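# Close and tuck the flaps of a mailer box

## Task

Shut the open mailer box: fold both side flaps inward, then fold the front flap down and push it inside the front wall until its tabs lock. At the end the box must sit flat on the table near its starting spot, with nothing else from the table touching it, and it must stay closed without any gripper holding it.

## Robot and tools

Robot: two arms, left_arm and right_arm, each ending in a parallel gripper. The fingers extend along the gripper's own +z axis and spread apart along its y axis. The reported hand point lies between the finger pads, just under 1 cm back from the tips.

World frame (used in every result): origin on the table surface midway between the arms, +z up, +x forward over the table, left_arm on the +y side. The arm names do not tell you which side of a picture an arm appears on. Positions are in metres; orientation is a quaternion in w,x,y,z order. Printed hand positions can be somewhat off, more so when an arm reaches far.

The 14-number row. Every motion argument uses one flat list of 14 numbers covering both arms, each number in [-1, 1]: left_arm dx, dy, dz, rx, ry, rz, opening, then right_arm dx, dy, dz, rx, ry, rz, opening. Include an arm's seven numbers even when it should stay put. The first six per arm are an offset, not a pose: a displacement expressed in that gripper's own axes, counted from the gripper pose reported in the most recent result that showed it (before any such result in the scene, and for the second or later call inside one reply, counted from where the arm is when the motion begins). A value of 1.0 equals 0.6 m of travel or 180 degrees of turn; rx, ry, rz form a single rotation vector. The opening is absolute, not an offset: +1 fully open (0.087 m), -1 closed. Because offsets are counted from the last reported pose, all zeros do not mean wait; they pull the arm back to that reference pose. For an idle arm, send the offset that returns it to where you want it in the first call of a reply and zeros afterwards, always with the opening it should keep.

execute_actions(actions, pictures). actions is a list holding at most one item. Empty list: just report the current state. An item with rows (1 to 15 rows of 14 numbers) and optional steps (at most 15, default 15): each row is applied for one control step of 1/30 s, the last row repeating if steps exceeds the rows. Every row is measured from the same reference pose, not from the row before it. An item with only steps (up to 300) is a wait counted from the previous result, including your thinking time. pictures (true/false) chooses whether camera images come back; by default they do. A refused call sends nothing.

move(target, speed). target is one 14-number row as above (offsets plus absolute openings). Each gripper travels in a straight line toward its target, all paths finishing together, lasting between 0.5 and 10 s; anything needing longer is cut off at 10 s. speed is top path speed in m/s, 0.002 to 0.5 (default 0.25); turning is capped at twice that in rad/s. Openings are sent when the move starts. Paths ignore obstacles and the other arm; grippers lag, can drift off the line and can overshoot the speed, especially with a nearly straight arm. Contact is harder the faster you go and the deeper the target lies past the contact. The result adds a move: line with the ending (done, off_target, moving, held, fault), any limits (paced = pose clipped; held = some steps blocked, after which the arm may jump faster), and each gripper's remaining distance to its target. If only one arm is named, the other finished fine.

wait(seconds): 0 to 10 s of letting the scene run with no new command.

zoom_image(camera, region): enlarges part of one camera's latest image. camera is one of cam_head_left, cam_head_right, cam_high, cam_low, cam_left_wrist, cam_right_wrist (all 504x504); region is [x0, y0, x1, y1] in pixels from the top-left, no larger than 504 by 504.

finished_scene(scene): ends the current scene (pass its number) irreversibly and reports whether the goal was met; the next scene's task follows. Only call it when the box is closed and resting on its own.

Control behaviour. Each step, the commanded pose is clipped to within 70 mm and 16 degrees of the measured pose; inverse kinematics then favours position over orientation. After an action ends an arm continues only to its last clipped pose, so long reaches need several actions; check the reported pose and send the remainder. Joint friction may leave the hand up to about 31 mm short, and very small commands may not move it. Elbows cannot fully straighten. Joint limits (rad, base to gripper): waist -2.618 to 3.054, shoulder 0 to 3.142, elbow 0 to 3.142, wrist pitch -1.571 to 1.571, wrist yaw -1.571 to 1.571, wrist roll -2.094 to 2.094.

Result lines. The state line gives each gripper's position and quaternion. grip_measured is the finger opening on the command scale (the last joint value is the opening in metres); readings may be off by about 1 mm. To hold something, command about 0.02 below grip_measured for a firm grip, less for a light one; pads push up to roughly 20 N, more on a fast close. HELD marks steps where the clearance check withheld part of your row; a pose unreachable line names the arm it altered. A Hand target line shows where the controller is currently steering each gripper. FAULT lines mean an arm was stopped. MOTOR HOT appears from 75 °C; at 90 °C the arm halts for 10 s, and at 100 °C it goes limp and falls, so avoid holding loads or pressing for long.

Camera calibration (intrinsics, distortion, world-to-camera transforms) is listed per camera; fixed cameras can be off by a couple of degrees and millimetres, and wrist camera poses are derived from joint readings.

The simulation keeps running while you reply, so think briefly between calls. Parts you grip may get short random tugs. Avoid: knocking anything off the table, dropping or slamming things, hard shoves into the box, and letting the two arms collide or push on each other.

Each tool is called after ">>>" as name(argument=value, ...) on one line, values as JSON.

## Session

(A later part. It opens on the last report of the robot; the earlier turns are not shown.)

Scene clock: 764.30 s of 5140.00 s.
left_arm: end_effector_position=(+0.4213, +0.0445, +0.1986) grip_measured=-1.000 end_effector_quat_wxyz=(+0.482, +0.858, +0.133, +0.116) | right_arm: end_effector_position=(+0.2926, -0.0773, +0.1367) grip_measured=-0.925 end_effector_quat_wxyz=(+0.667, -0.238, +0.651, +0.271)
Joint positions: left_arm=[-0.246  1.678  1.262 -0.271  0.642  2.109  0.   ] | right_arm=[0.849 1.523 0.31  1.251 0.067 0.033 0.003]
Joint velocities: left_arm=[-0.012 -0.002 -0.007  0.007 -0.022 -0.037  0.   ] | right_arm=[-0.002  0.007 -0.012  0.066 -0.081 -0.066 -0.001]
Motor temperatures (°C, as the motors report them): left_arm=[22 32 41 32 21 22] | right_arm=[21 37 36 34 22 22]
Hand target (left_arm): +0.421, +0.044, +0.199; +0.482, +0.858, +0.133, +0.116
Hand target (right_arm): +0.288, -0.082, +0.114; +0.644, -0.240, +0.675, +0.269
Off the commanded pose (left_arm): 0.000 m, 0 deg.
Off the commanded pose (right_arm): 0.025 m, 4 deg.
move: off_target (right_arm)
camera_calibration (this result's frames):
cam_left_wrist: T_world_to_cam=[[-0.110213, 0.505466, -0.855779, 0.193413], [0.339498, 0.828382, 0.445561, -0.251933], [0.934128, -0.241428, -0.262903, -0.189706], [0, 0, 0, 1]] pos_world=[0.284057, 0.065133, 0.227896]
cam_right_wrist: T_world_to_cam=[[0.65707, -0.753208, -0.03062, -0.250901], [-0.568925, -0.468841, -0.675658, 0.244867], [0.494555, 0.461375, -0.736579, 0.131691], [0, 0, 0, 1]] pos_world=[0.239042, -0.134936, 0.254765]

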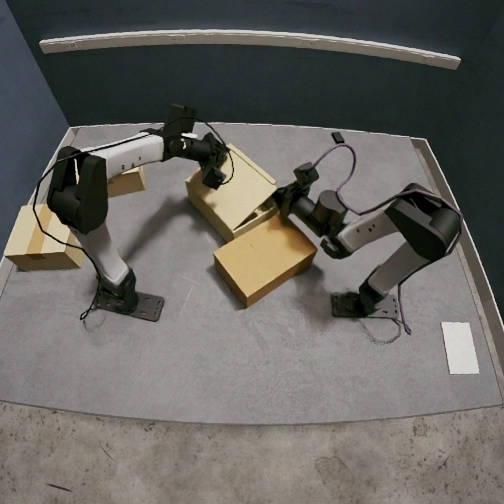

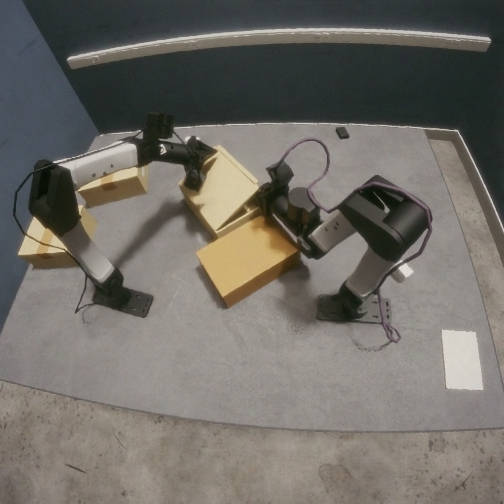

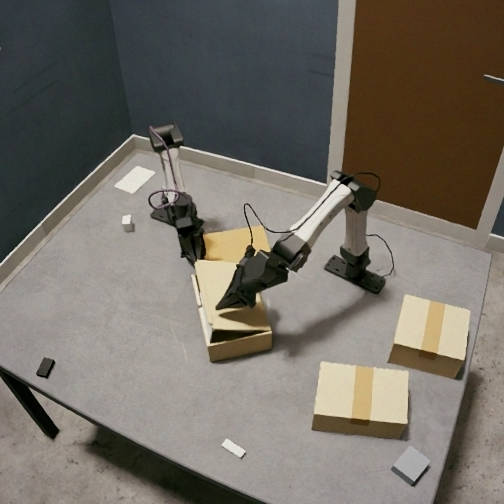

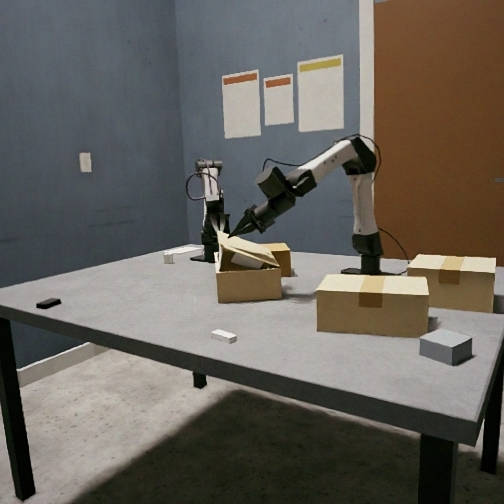

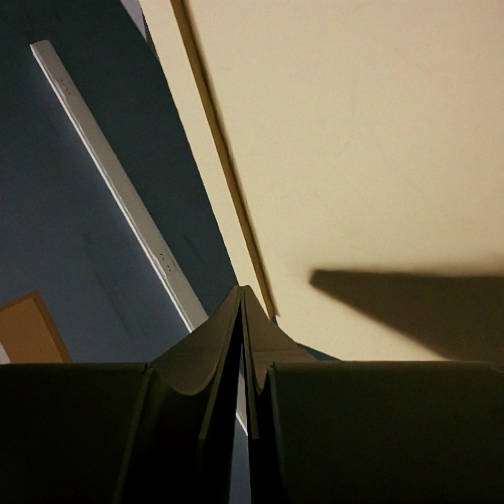

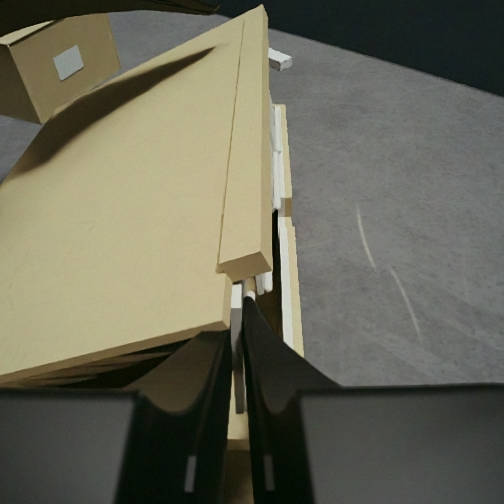

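>>> move(target=[0,0,0,0,0,0,-1, -0.02,0,0,0,0,0.1,-1], speed=0.05)

>>> move(target=[0,0,0,0,0,0,-1, 0.07,-0.025,0,0,0,0,-1], speed=0.04)

>>> zoom_image(camera="cam_low", region=[190,210,310,310])

Scene clock: 771.40 s of 5140.00 s.
left_arm: end_effector_position=(+0.4213, +0.0445, +0.1986) grip_measured=-1.000 end_effector_quat_wxyz=(+0.482, +0.858, +0.133, +0.116) | right_arm: end_effector_position=(+0.2928, -0.0799, +0.1423) grip_measured=-0.925 end_effector_quat_wxyz=(+0.622, -0.137, +0.681, +0.361)
Joint positions: left_arm=[-0.246  1.678  1.262 -0.271  0.642  2.109  0.   ] | right_arm=[0.797 1.489 0.31  1.213 0.028 0.326 0.003]
Joint velocities: left_arm=[ 0.007 -0.007 -0.012 -0.022 -0.037  0.095  0.   ] | right_arm=[-0.007 -0.012 -0.002 -0.007 -0.022 -0.066  0.   ]
Motor temperatures (°C, as the motors report them): left_arm=[22 33 41 33 21 22] | right_arm=[21 37 36 33 22 22]
Hand target (left_arm): +0.421, +0.044, +0.199; +0.482, +0.858, +0.133, +0.116
Hand target (right_arm): +0.292, -0.078, +0.148; +0.617, -0.133, +0.680, +0.372
Off the commanded pose (left_arm): 0.000 m, 0 deg.
Off the commanded pose (right_arm): 0.007 m, 2 deg.
After step 90, 0.70 s passed at rest.
move: done
camera_calibration (this result's frames):
cam_left_wrist: T_world_to_cam=[[-0.110213, 0.505466, -0.855779, 0.193413], [0.339498, 0.828382, 0.445561, -0.251933], [0.934128, -0.241428, -0.262903, -0.189706], [0, 0, 0, 1]] pos_world=[0.284057, 0.065133, 0.227896]
cam_right_wrist: T_world_to_cam=[[0.621376, -0.717046, -0.31581, -0.19886], [-0.699567, -0.326222, -0.635755, 0.291515], [0.352842, 0.615974, -0.704329, 0.186225], [0, 0, 0, 1]] pos_world=[0.261793, -0.162203, 0.253694]

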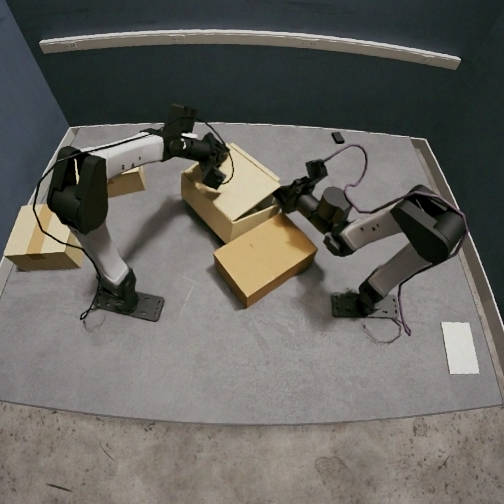

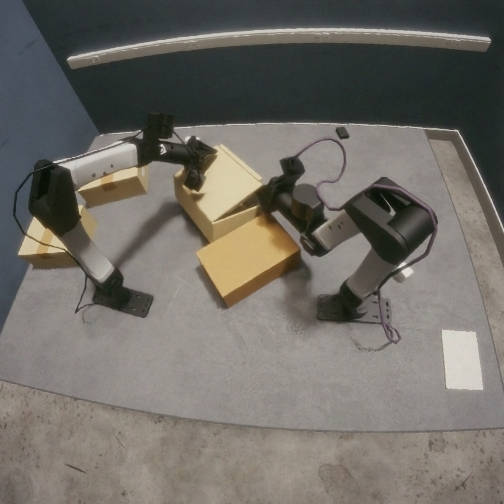

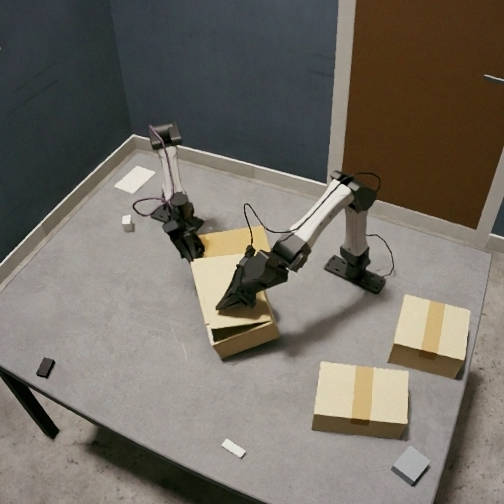

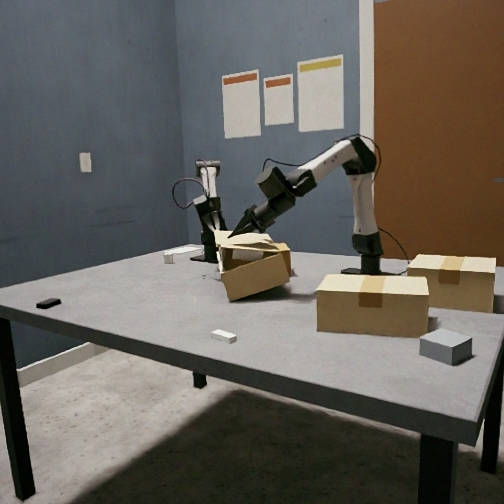

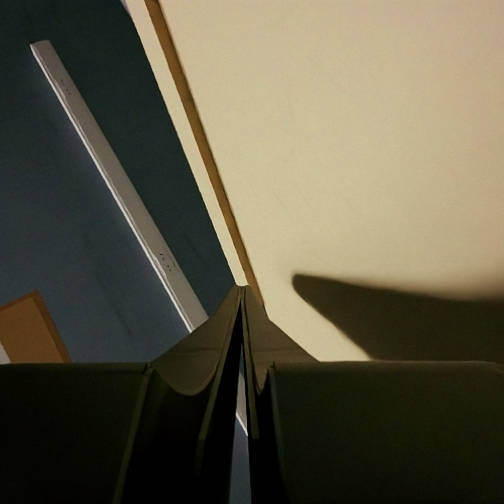

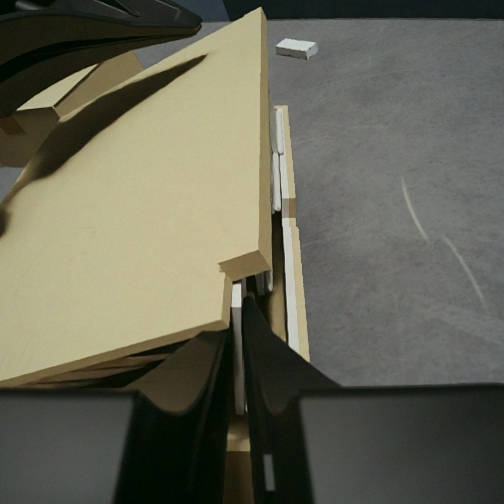

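Scene clock: 772.77 s of 5140.00 s.
left_arm: end_effector_position=(+0.4213, +0.0445, +0.1986) grip_measured=-1.000 end_effector_quat_wxyz=(+0.482, +0.858, +0.133, +0.116) | right_arm: end_effector_position=(+0.2982, -0.0751, +0.1097) grip_measured=-0.927 end_effector_quat_wxyz=(+0.630, -0.135, +0.673, +0.365)
Joint positions: left_arm=[-0.246  1.678  1.262 -0.271  0.642  2.109  0.   ] | right_arm=[0.797 1.764 0.289 1.534 0.029 0.325 0.003]
Joint velocities: left_arm=[ 0.017 -0.002 -0.017 -0.007 -0.037  0.066  0.   ] | right_arm=[-0.002  0.012  0.012  0.051 -0.051  0.066  0.001]
Motor temperatures (°C, as the motors report them): left_arm=[22 33 41 33 21 22] | right_arm=[21 37 36 33 22 22]
Hand target (left_arm): +0.421, +0.044, +0.199; +0.482, +0.858, +0.133, +0.116
Hand target (right_arm): +0.294, -0.079, +0.099; +0.622, -0.137, +0.681, +0.361
Off the commanded pose (left_arm): 0.000 m, 0 deg.
Off the commanded pose (right_arm): 0.013 m, 1 deg.
move: off_target (right_arm)
camera_calibration (this result's frames):
cam_left_wrist: T_world_to_cam=[[-0.110213, 0.505466, -0.855779, 0.193413], [0.339498, 0.828382, 0.445561, -0.251933], [0.934128, -0.241428, -0.262903, -0.189706], [0, 0, 0, 1]] pos_world=[0.284057, 0.065133, 0.227896]
cam_right_wrist: T_world_to_cam=[[0.626503, -0.712533, -0.315897, -0.21026], [-0.688197, -0.315441, -0.653362, 0.275418], [0.365895, 0.626733, -0.687987, 0.15347], [0, 0, 0, 1]] pos_world=[0.265117, -0.159124, 0.219113]

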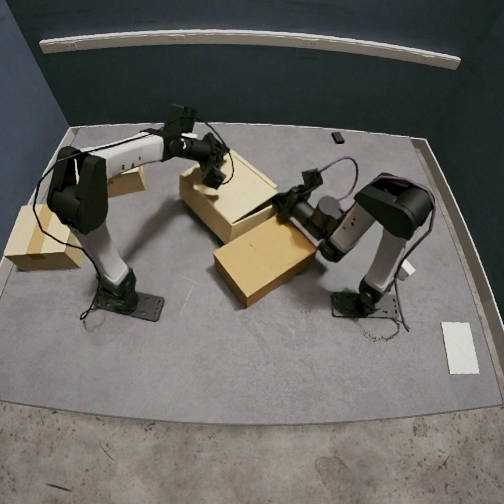

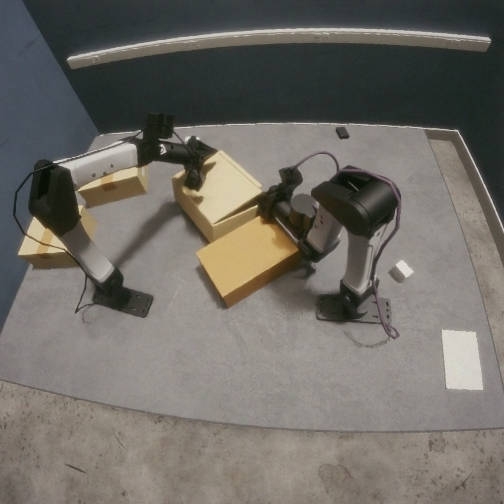

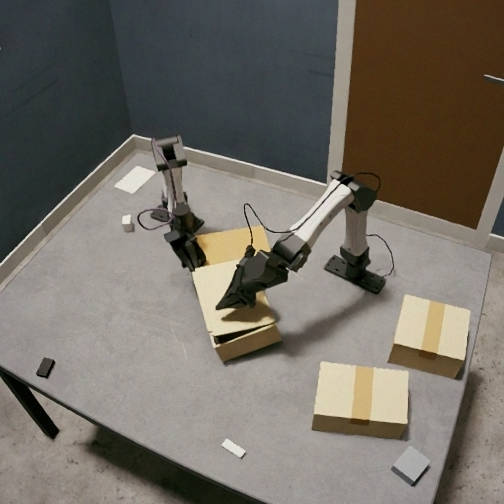

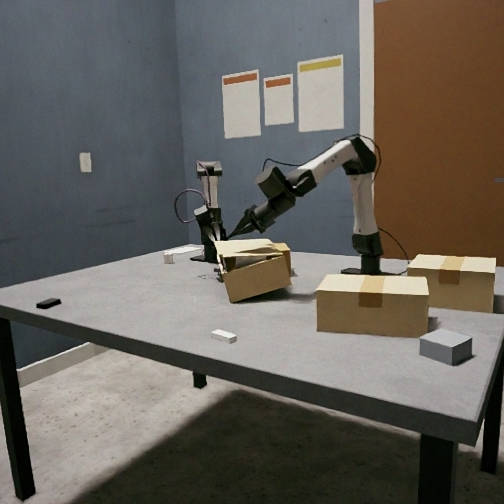

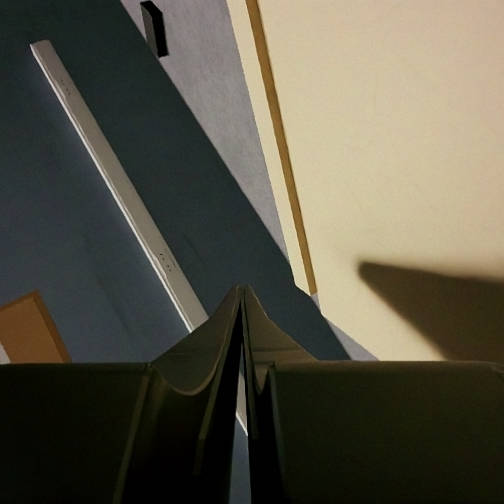

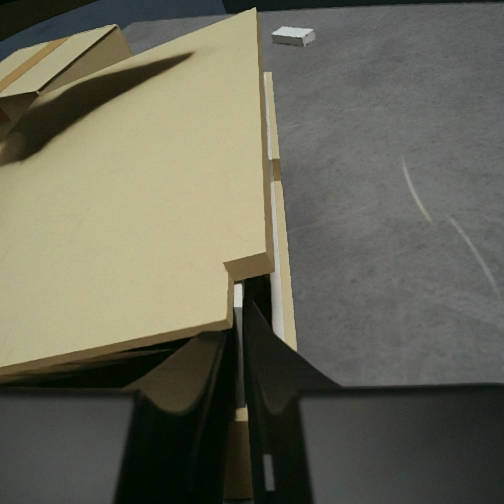

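Region (190, 210, 310, 310) of cam_low's 504x504 image, scaled by 4.200, with more detail than that image has.

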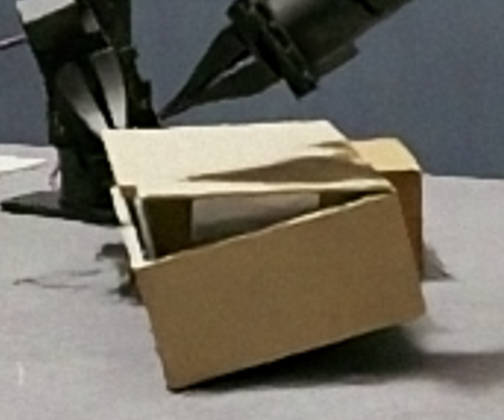

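>>> move(target=[-0.133,-0.027,0.033,0,0,0,-1, 0,0,0,0,0,-0.1,-1], speed=0.05)

>>> move(target=[-0.005,-0.06,0.035,0,0,0,-1, 0,0,0,0,0,0,-1], speed=0.04)

Scene clock: 779.50 s of 5140.00 s.
left_arm: end_effector_position=(+0.3558, +0.0075, +0.1763) grip_measured=-1.000 end_effector_quat_wxyz=(+0.487, +0.856, +0.131, +0.115) | right_arm: end_effector_position=(+0.2970, -0.0747, +0.1079) grip_measured=-0.927 end_effector_quat_wxyz=(+0.677, -0.241, +0.642, +0.269)
Joint positions: left_arm=[-0.435  1.54   1.001 -0.065  0.498  1.97   0.   ] | right_arm=[0.846 1.765 0.289 1.537 0.063 0.016 0.003]
Joint velocities: left_arm=[ 0.007  0.022  0.007 -0.007  0.037  0.051  0.   ] | right_arm=[-0.007  0.017  0.002  0.051 -0.037 -0.007 -0.001]
Motor temperatures (°C, as the motors report them): left_arm=[22 34 41 33 21 22] | right_arm=[21 37 35 33 22 22]
Hand target (left_arm): +0.351, +0.008, +0.171; +0.484, +0.858, +0.133, +0.114
Hand target (right_arm): +0.298, -0.075, +0.110; +0.679, -0.239, +0.643, +0.262
Off the commanded pose (left_arm): 0.009 m, 1 deg.
Off the commanded pose (right_arm): 0.002 m, 1 deg.
After step 90, 0.33 s passed at rest.
move: done
camera_calibration (this result's frames):
cam_left_wrist: T_world_to_cam=[[-0.105826, 0.497463, -0.861006, 0.185228], [0.341219, 0.831461, 0.438454, -0.188499], [0.934008, -0.247392, -0.257734, -0.144106], [0, 0, 0, 1]] pos_world=[0.218517, 0.0289354, 0.20499]
cam_right_wrist: T_world_to_cam=[[0.657626, -0.753192, -0.0151772, -0.254551], [-0.550281, -0.466506, -0.692504, 0.225548], [0.514508, 0.46376, -0.721254, 0.0996711], [0, 0, 0, 1]] pos_world=[0.240233, -0.13273, 0.224217]

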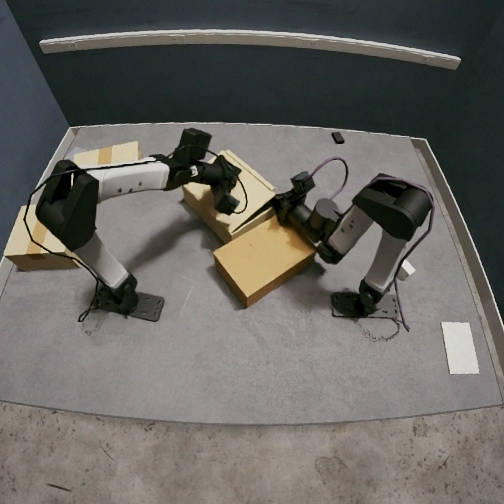

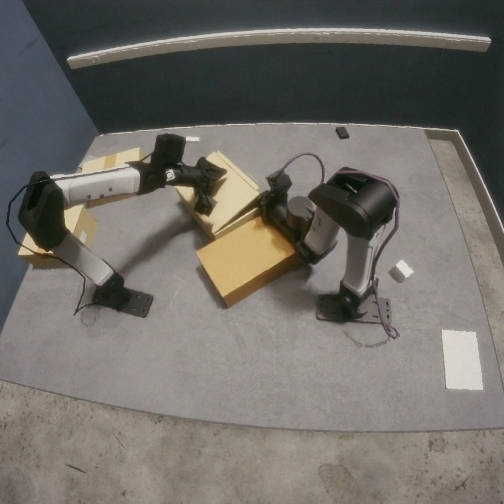

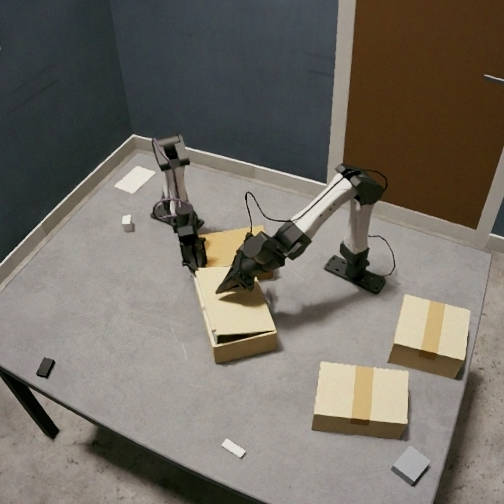

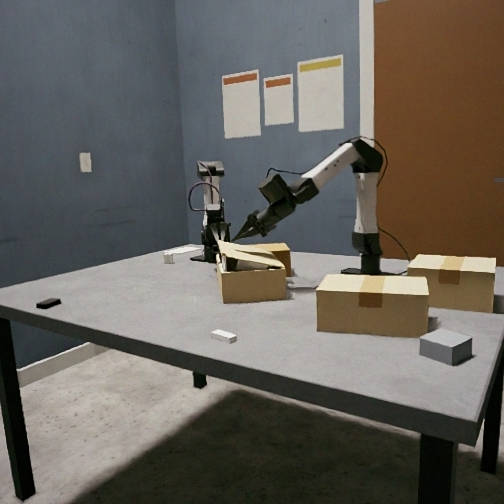

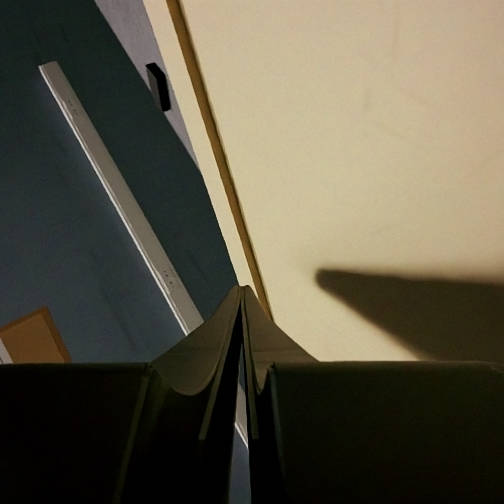

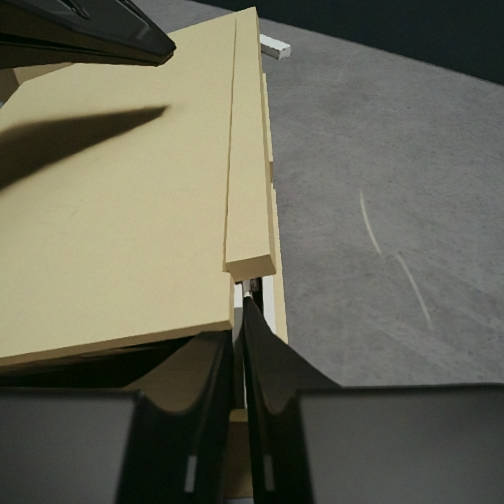

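Scene clock: 780.80 s of 5140.00 s.
left_arm: end_effector_position=(+0.3586, +0.0055, +0.1532) grip_measured=-1.000 end_effector_quat_wxyz=(+0.498, +0.849, +0.125, +0.127) | right_arm: end_effector_position=(+0.2970, -0.0747, +0.1078) grip_measured=-0.927 end_effector_quat_wxyz=(+0.677, -0.241, +0.642, +0.269)
Joint positions: left_arm=[-0.435  1.582  0.91   0.104  0.498  1.969  0.   ] | right_arm=[0.846 1.765 0.289 1.537 0.063 0.016 0.003]
Joint velocities: left_arm=[-0.027 -0.002 -0.007  0.066 -0.022 -0.007  0.   ] | right_arm=[-0.002 -0.012 -0.007  0.007  0.007  0.037  0.001]
Motor temperatures (°C, as the motors report them): left_arm=[22 34 41 33 21 22] | right_arm=[21 37 35 33 22 22]
Hand target (left_arm): +0.355, +0.008, +0.135; +0.487, +0.856, +0.131, +0.115
Hand target (right_arm): +0.297, -0.075, +0.108; +0.677, -0.241, +0.642, +0.269
Off the commanded pose (left_arm): 0.019 m, 2 deg.
Off the commanded pose (right_arm): 0.000 m, 0 deg.
move: off_target (left_arm)
camera_calibration (this result's frames):
cam_left_wrist: T_world_to_cam=[[-0.0796919, 0.479, -0.87419, 0.159369], [0.328272, 0.840671, 0.430709, -0.171861], [0.941216, -0.252648, -0.224237, -0.160905], [0, 0, 0, 1]] pos_world=[0.220564, 0.0274882, 0.177259]
cam_right_wrist: T_world_to_cam=[[0.657622, -0.753196, -0.0151457, -0.254556], [-0.550465, -0.466696, -0.69223, 0.225485], [0.514317, 0.463563, -0.721518, 0.0996795], [0, 0, 0, 1]] pos_world=[0.240256, -0.132706, 0.224153]

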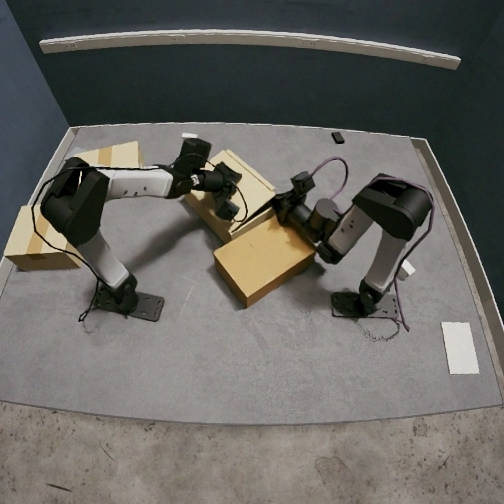

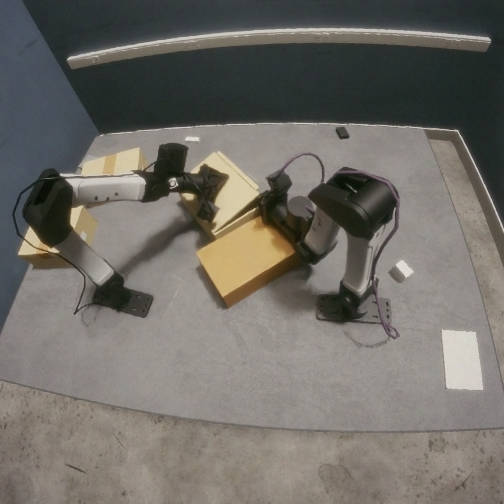

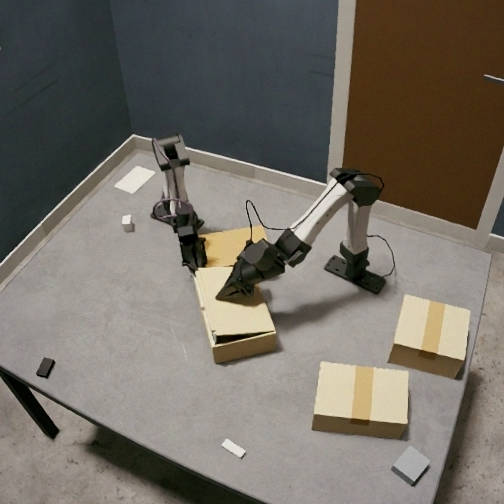

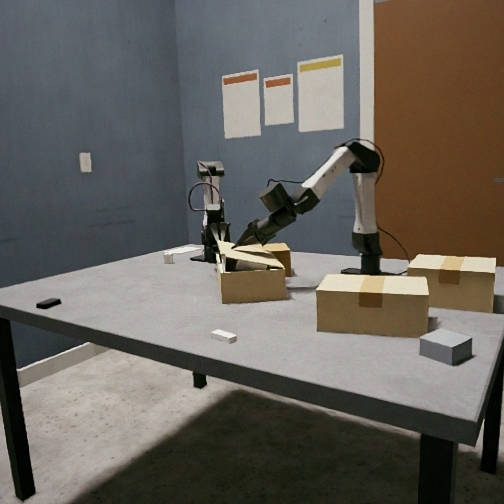

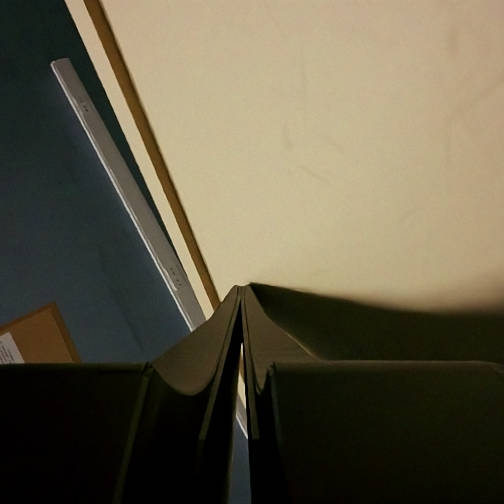

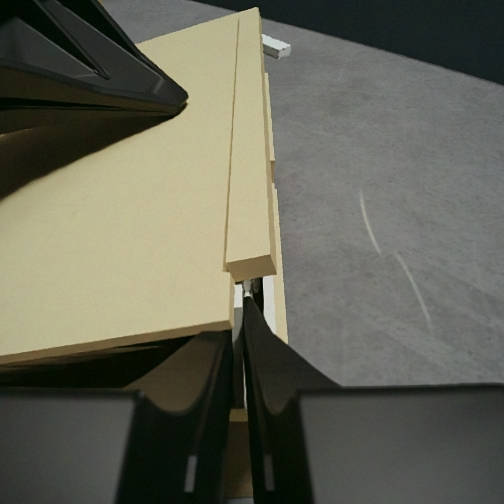

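Open wider, then withdraw.

>>> move(target=[0,0,0,0,0,0,-1, -0.01,0,0,0,0,0,-0.4])

>>> move(target=[0,0,0,0,0,0,-1, -0.01,0,-0.12,0,0,0,-0.4], speed=0.08)

Scene clock: 783.50 s of 5140.00 s.
left_arm: end_effector_position=(+0.3600, +0.0049, +0.1551) grip_measured=-1.000 end_effector_quat_wxyz=(+0.501, +0.847, +0.123, +0.130) | right_arm: end_effector_position=(+0.2966, -0.0756, +0.1055) grip_measured=-0.400 end_effector_quat_wxyz=(+0.671, -0.243, +0.648, +0.266)
Joint positions: left_arm=[-0.435  1.583  0.91   0.116  0.496  1.969  0.   ] | right_arm=[0.846 1.749 0.289 1.503 0.065 0.016 0.026]
Joint velocities: left_arm=[-0.012 -0.027 -0.017 -0.066 -0.081  0.037  0.   ] | right_arm=[ 0.007 -0.032 -0.002  0.037 -0.022  0.051  0.001]
Motor temperatures (°C, as the motors report them): left_arm=[22 34 41 33 21 22] | right_arm=[21 37 35 33 22 22]
Hand target (left_arm): +0.359, +0.005, +0.153; +0.498, +0.849, +0.125, +0.127
Hand target (right_arm): +0.297, -0.075, +0.114; +0.677, -0.241, +0.642, +0.269
Off the commanded pose (left_arm): 0.002 m, 1 deg.
Off the commanded pose (right_arm): 0.008 m, 1 deg.
move: done
camera_calibration (this result's frames):
cam_left_wrist: T_world_to_cam=[[-0.072475, 0.474371, -0.877336, 0.15928], [0.323339, 0.843316, 0.429266, -0.170607], [0.943504, -0.252566, -0.214502, -0.164213], [0, 0, 0, 1]] pos_world=[0.221644, 0.0268431, 0.177754]
cam_right_wrist: T_world_to_cam=[[0.656292, -0.754382, -0.0137261, -0.254776], [-0.559783, -0.474637, -0.679237, 0.224059], [0.50589, 0.453461, -0.733791, 0.101646], [0, 0, 0, 1]] pos_world=[0.24121, -0.131944, 0.223279]

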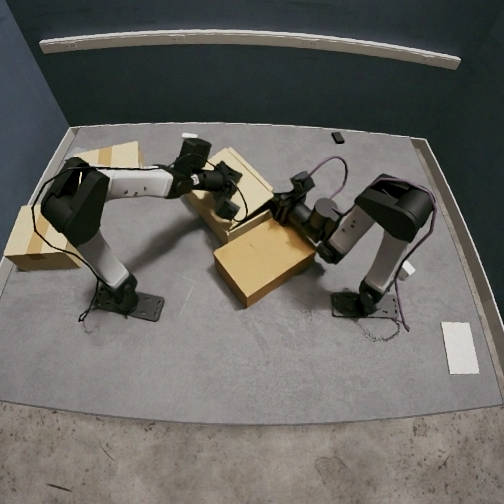

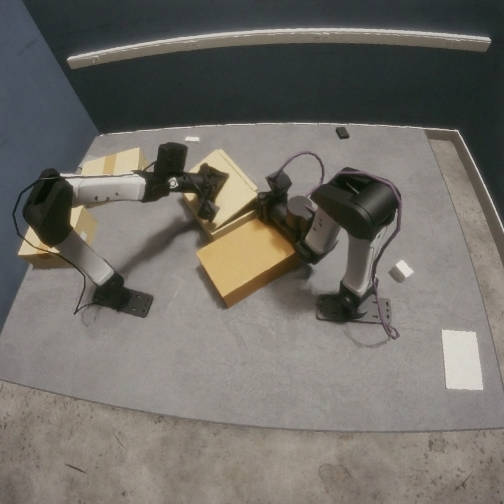

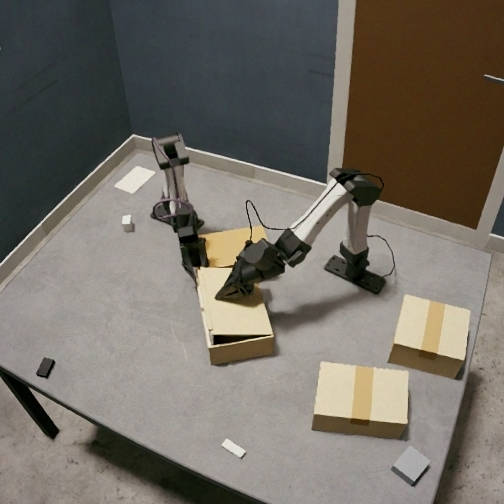

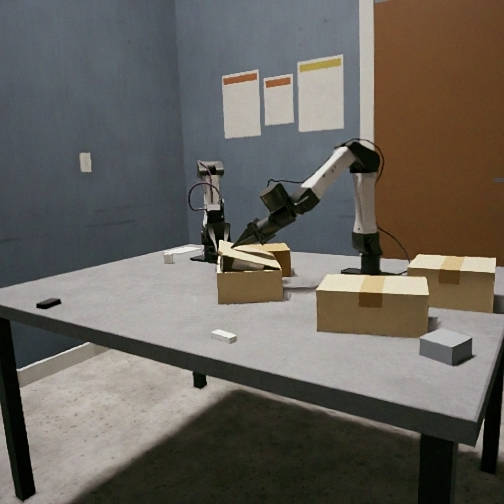

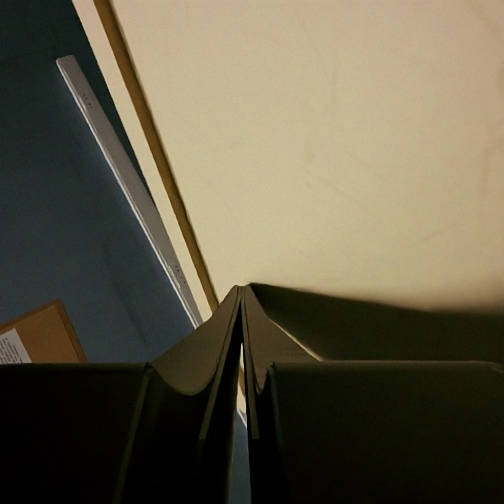

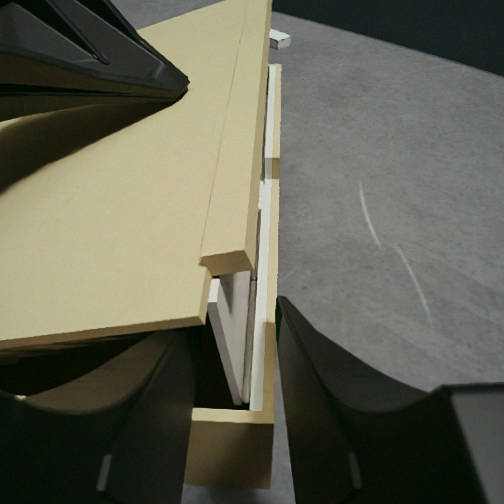

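Scene clock: 784.80 s of 5140.00 s.
left_arm: end_effector_position=(+0.3600, +0.0048, +0.1552) grip_measured=-1.000 end_effector_quat_wxyz=(+0.501, +0.847, +0.123, +0.131) | right_arm: end_effector_position=(+0.2474, -0.1210, +0.1064) grip_measured=-0.400 end_effector_quat_wxyz=(+0.670, -0.243, +0.649, +0.266)
Joint positions: left_arm=[-0.435  1.583  0.91   0.117  0.496  1.969  0.   ] | right_arm=[0.868 1.519 0.032 1.526 0.088 0.016 0.026]
Joint velocities: left_arm=[-0.022  0.017  0.002  0.022 -0.081 -0.007  0.   ] | right_arm=[ 0.002  0.002 -0.002 -0.022  0.022 -0.051 -0.001]
Motor temperatures (°C, as the motors report them): left_arm=[22 34 41 33 21 22] | right_arm=[21 37 35 33 22 22]
Hand target (left_arm): +0.360, +0.005, +0.155; +0.501, +0.847, +0.123, +0.130
Hand target (right_arm): +0.243, -0.124, +0.107; +0.671, -0.243, +0.648, +0.266
Off the commanded pose (left_arm): 0.000 m, 0 deg.
Off the commanded pose (right_arm): 0.006 m, 0 deg.
move: done
camera_calibration (this result's frames):
cam_left_wrist: T_world_to_cam=[[-0.0719237, 0.473992, -0.877587, 0.159297], [0.32307, 0.843502, 0.429105, -0.170538], [0.943638, -0.252659, -0.2138, -0.164416], [0, 0, 0, 1]] pos_world=[0.221703, 0.0268025, 0.177824]
cam_right_wrist: T_world_to_cam=[[0.655983, -0.754638, -0.0144253, -0.256658], [-0.561673, -0.4753, -0.67721, 0.175761], [0.504192, 0.452341, -0.735649, 0.148304], [0, 0, 0, 1]] pos_world=[0.19231, -0.177229, 0.224424]

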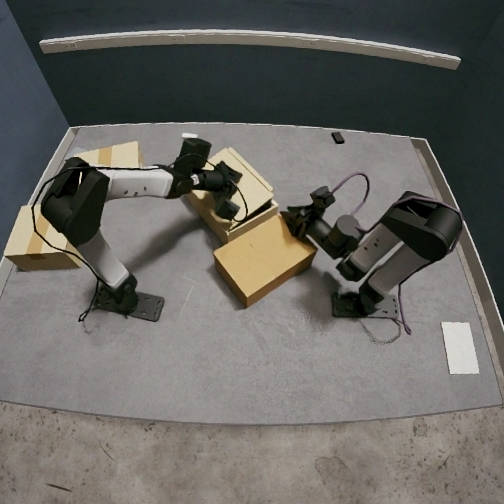

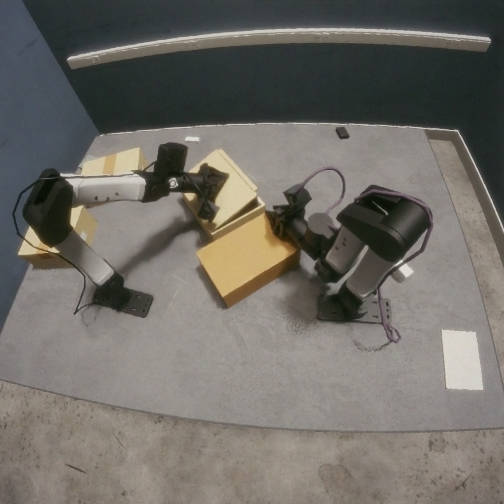

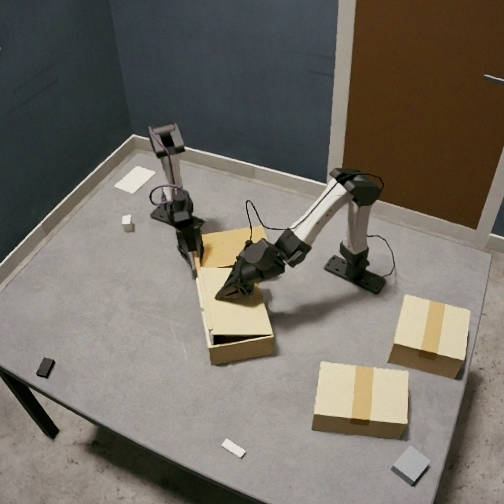

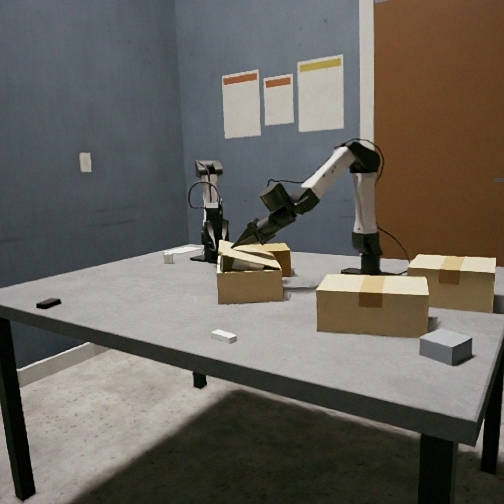

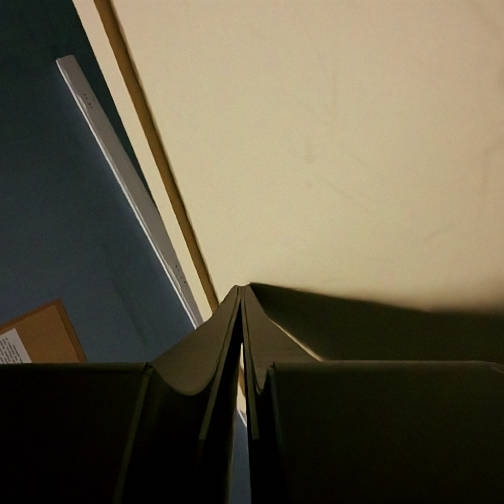

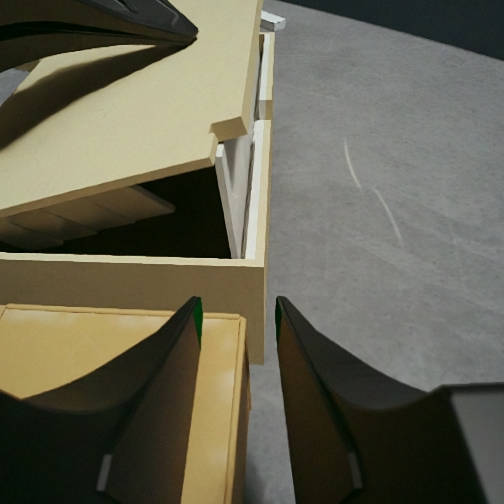

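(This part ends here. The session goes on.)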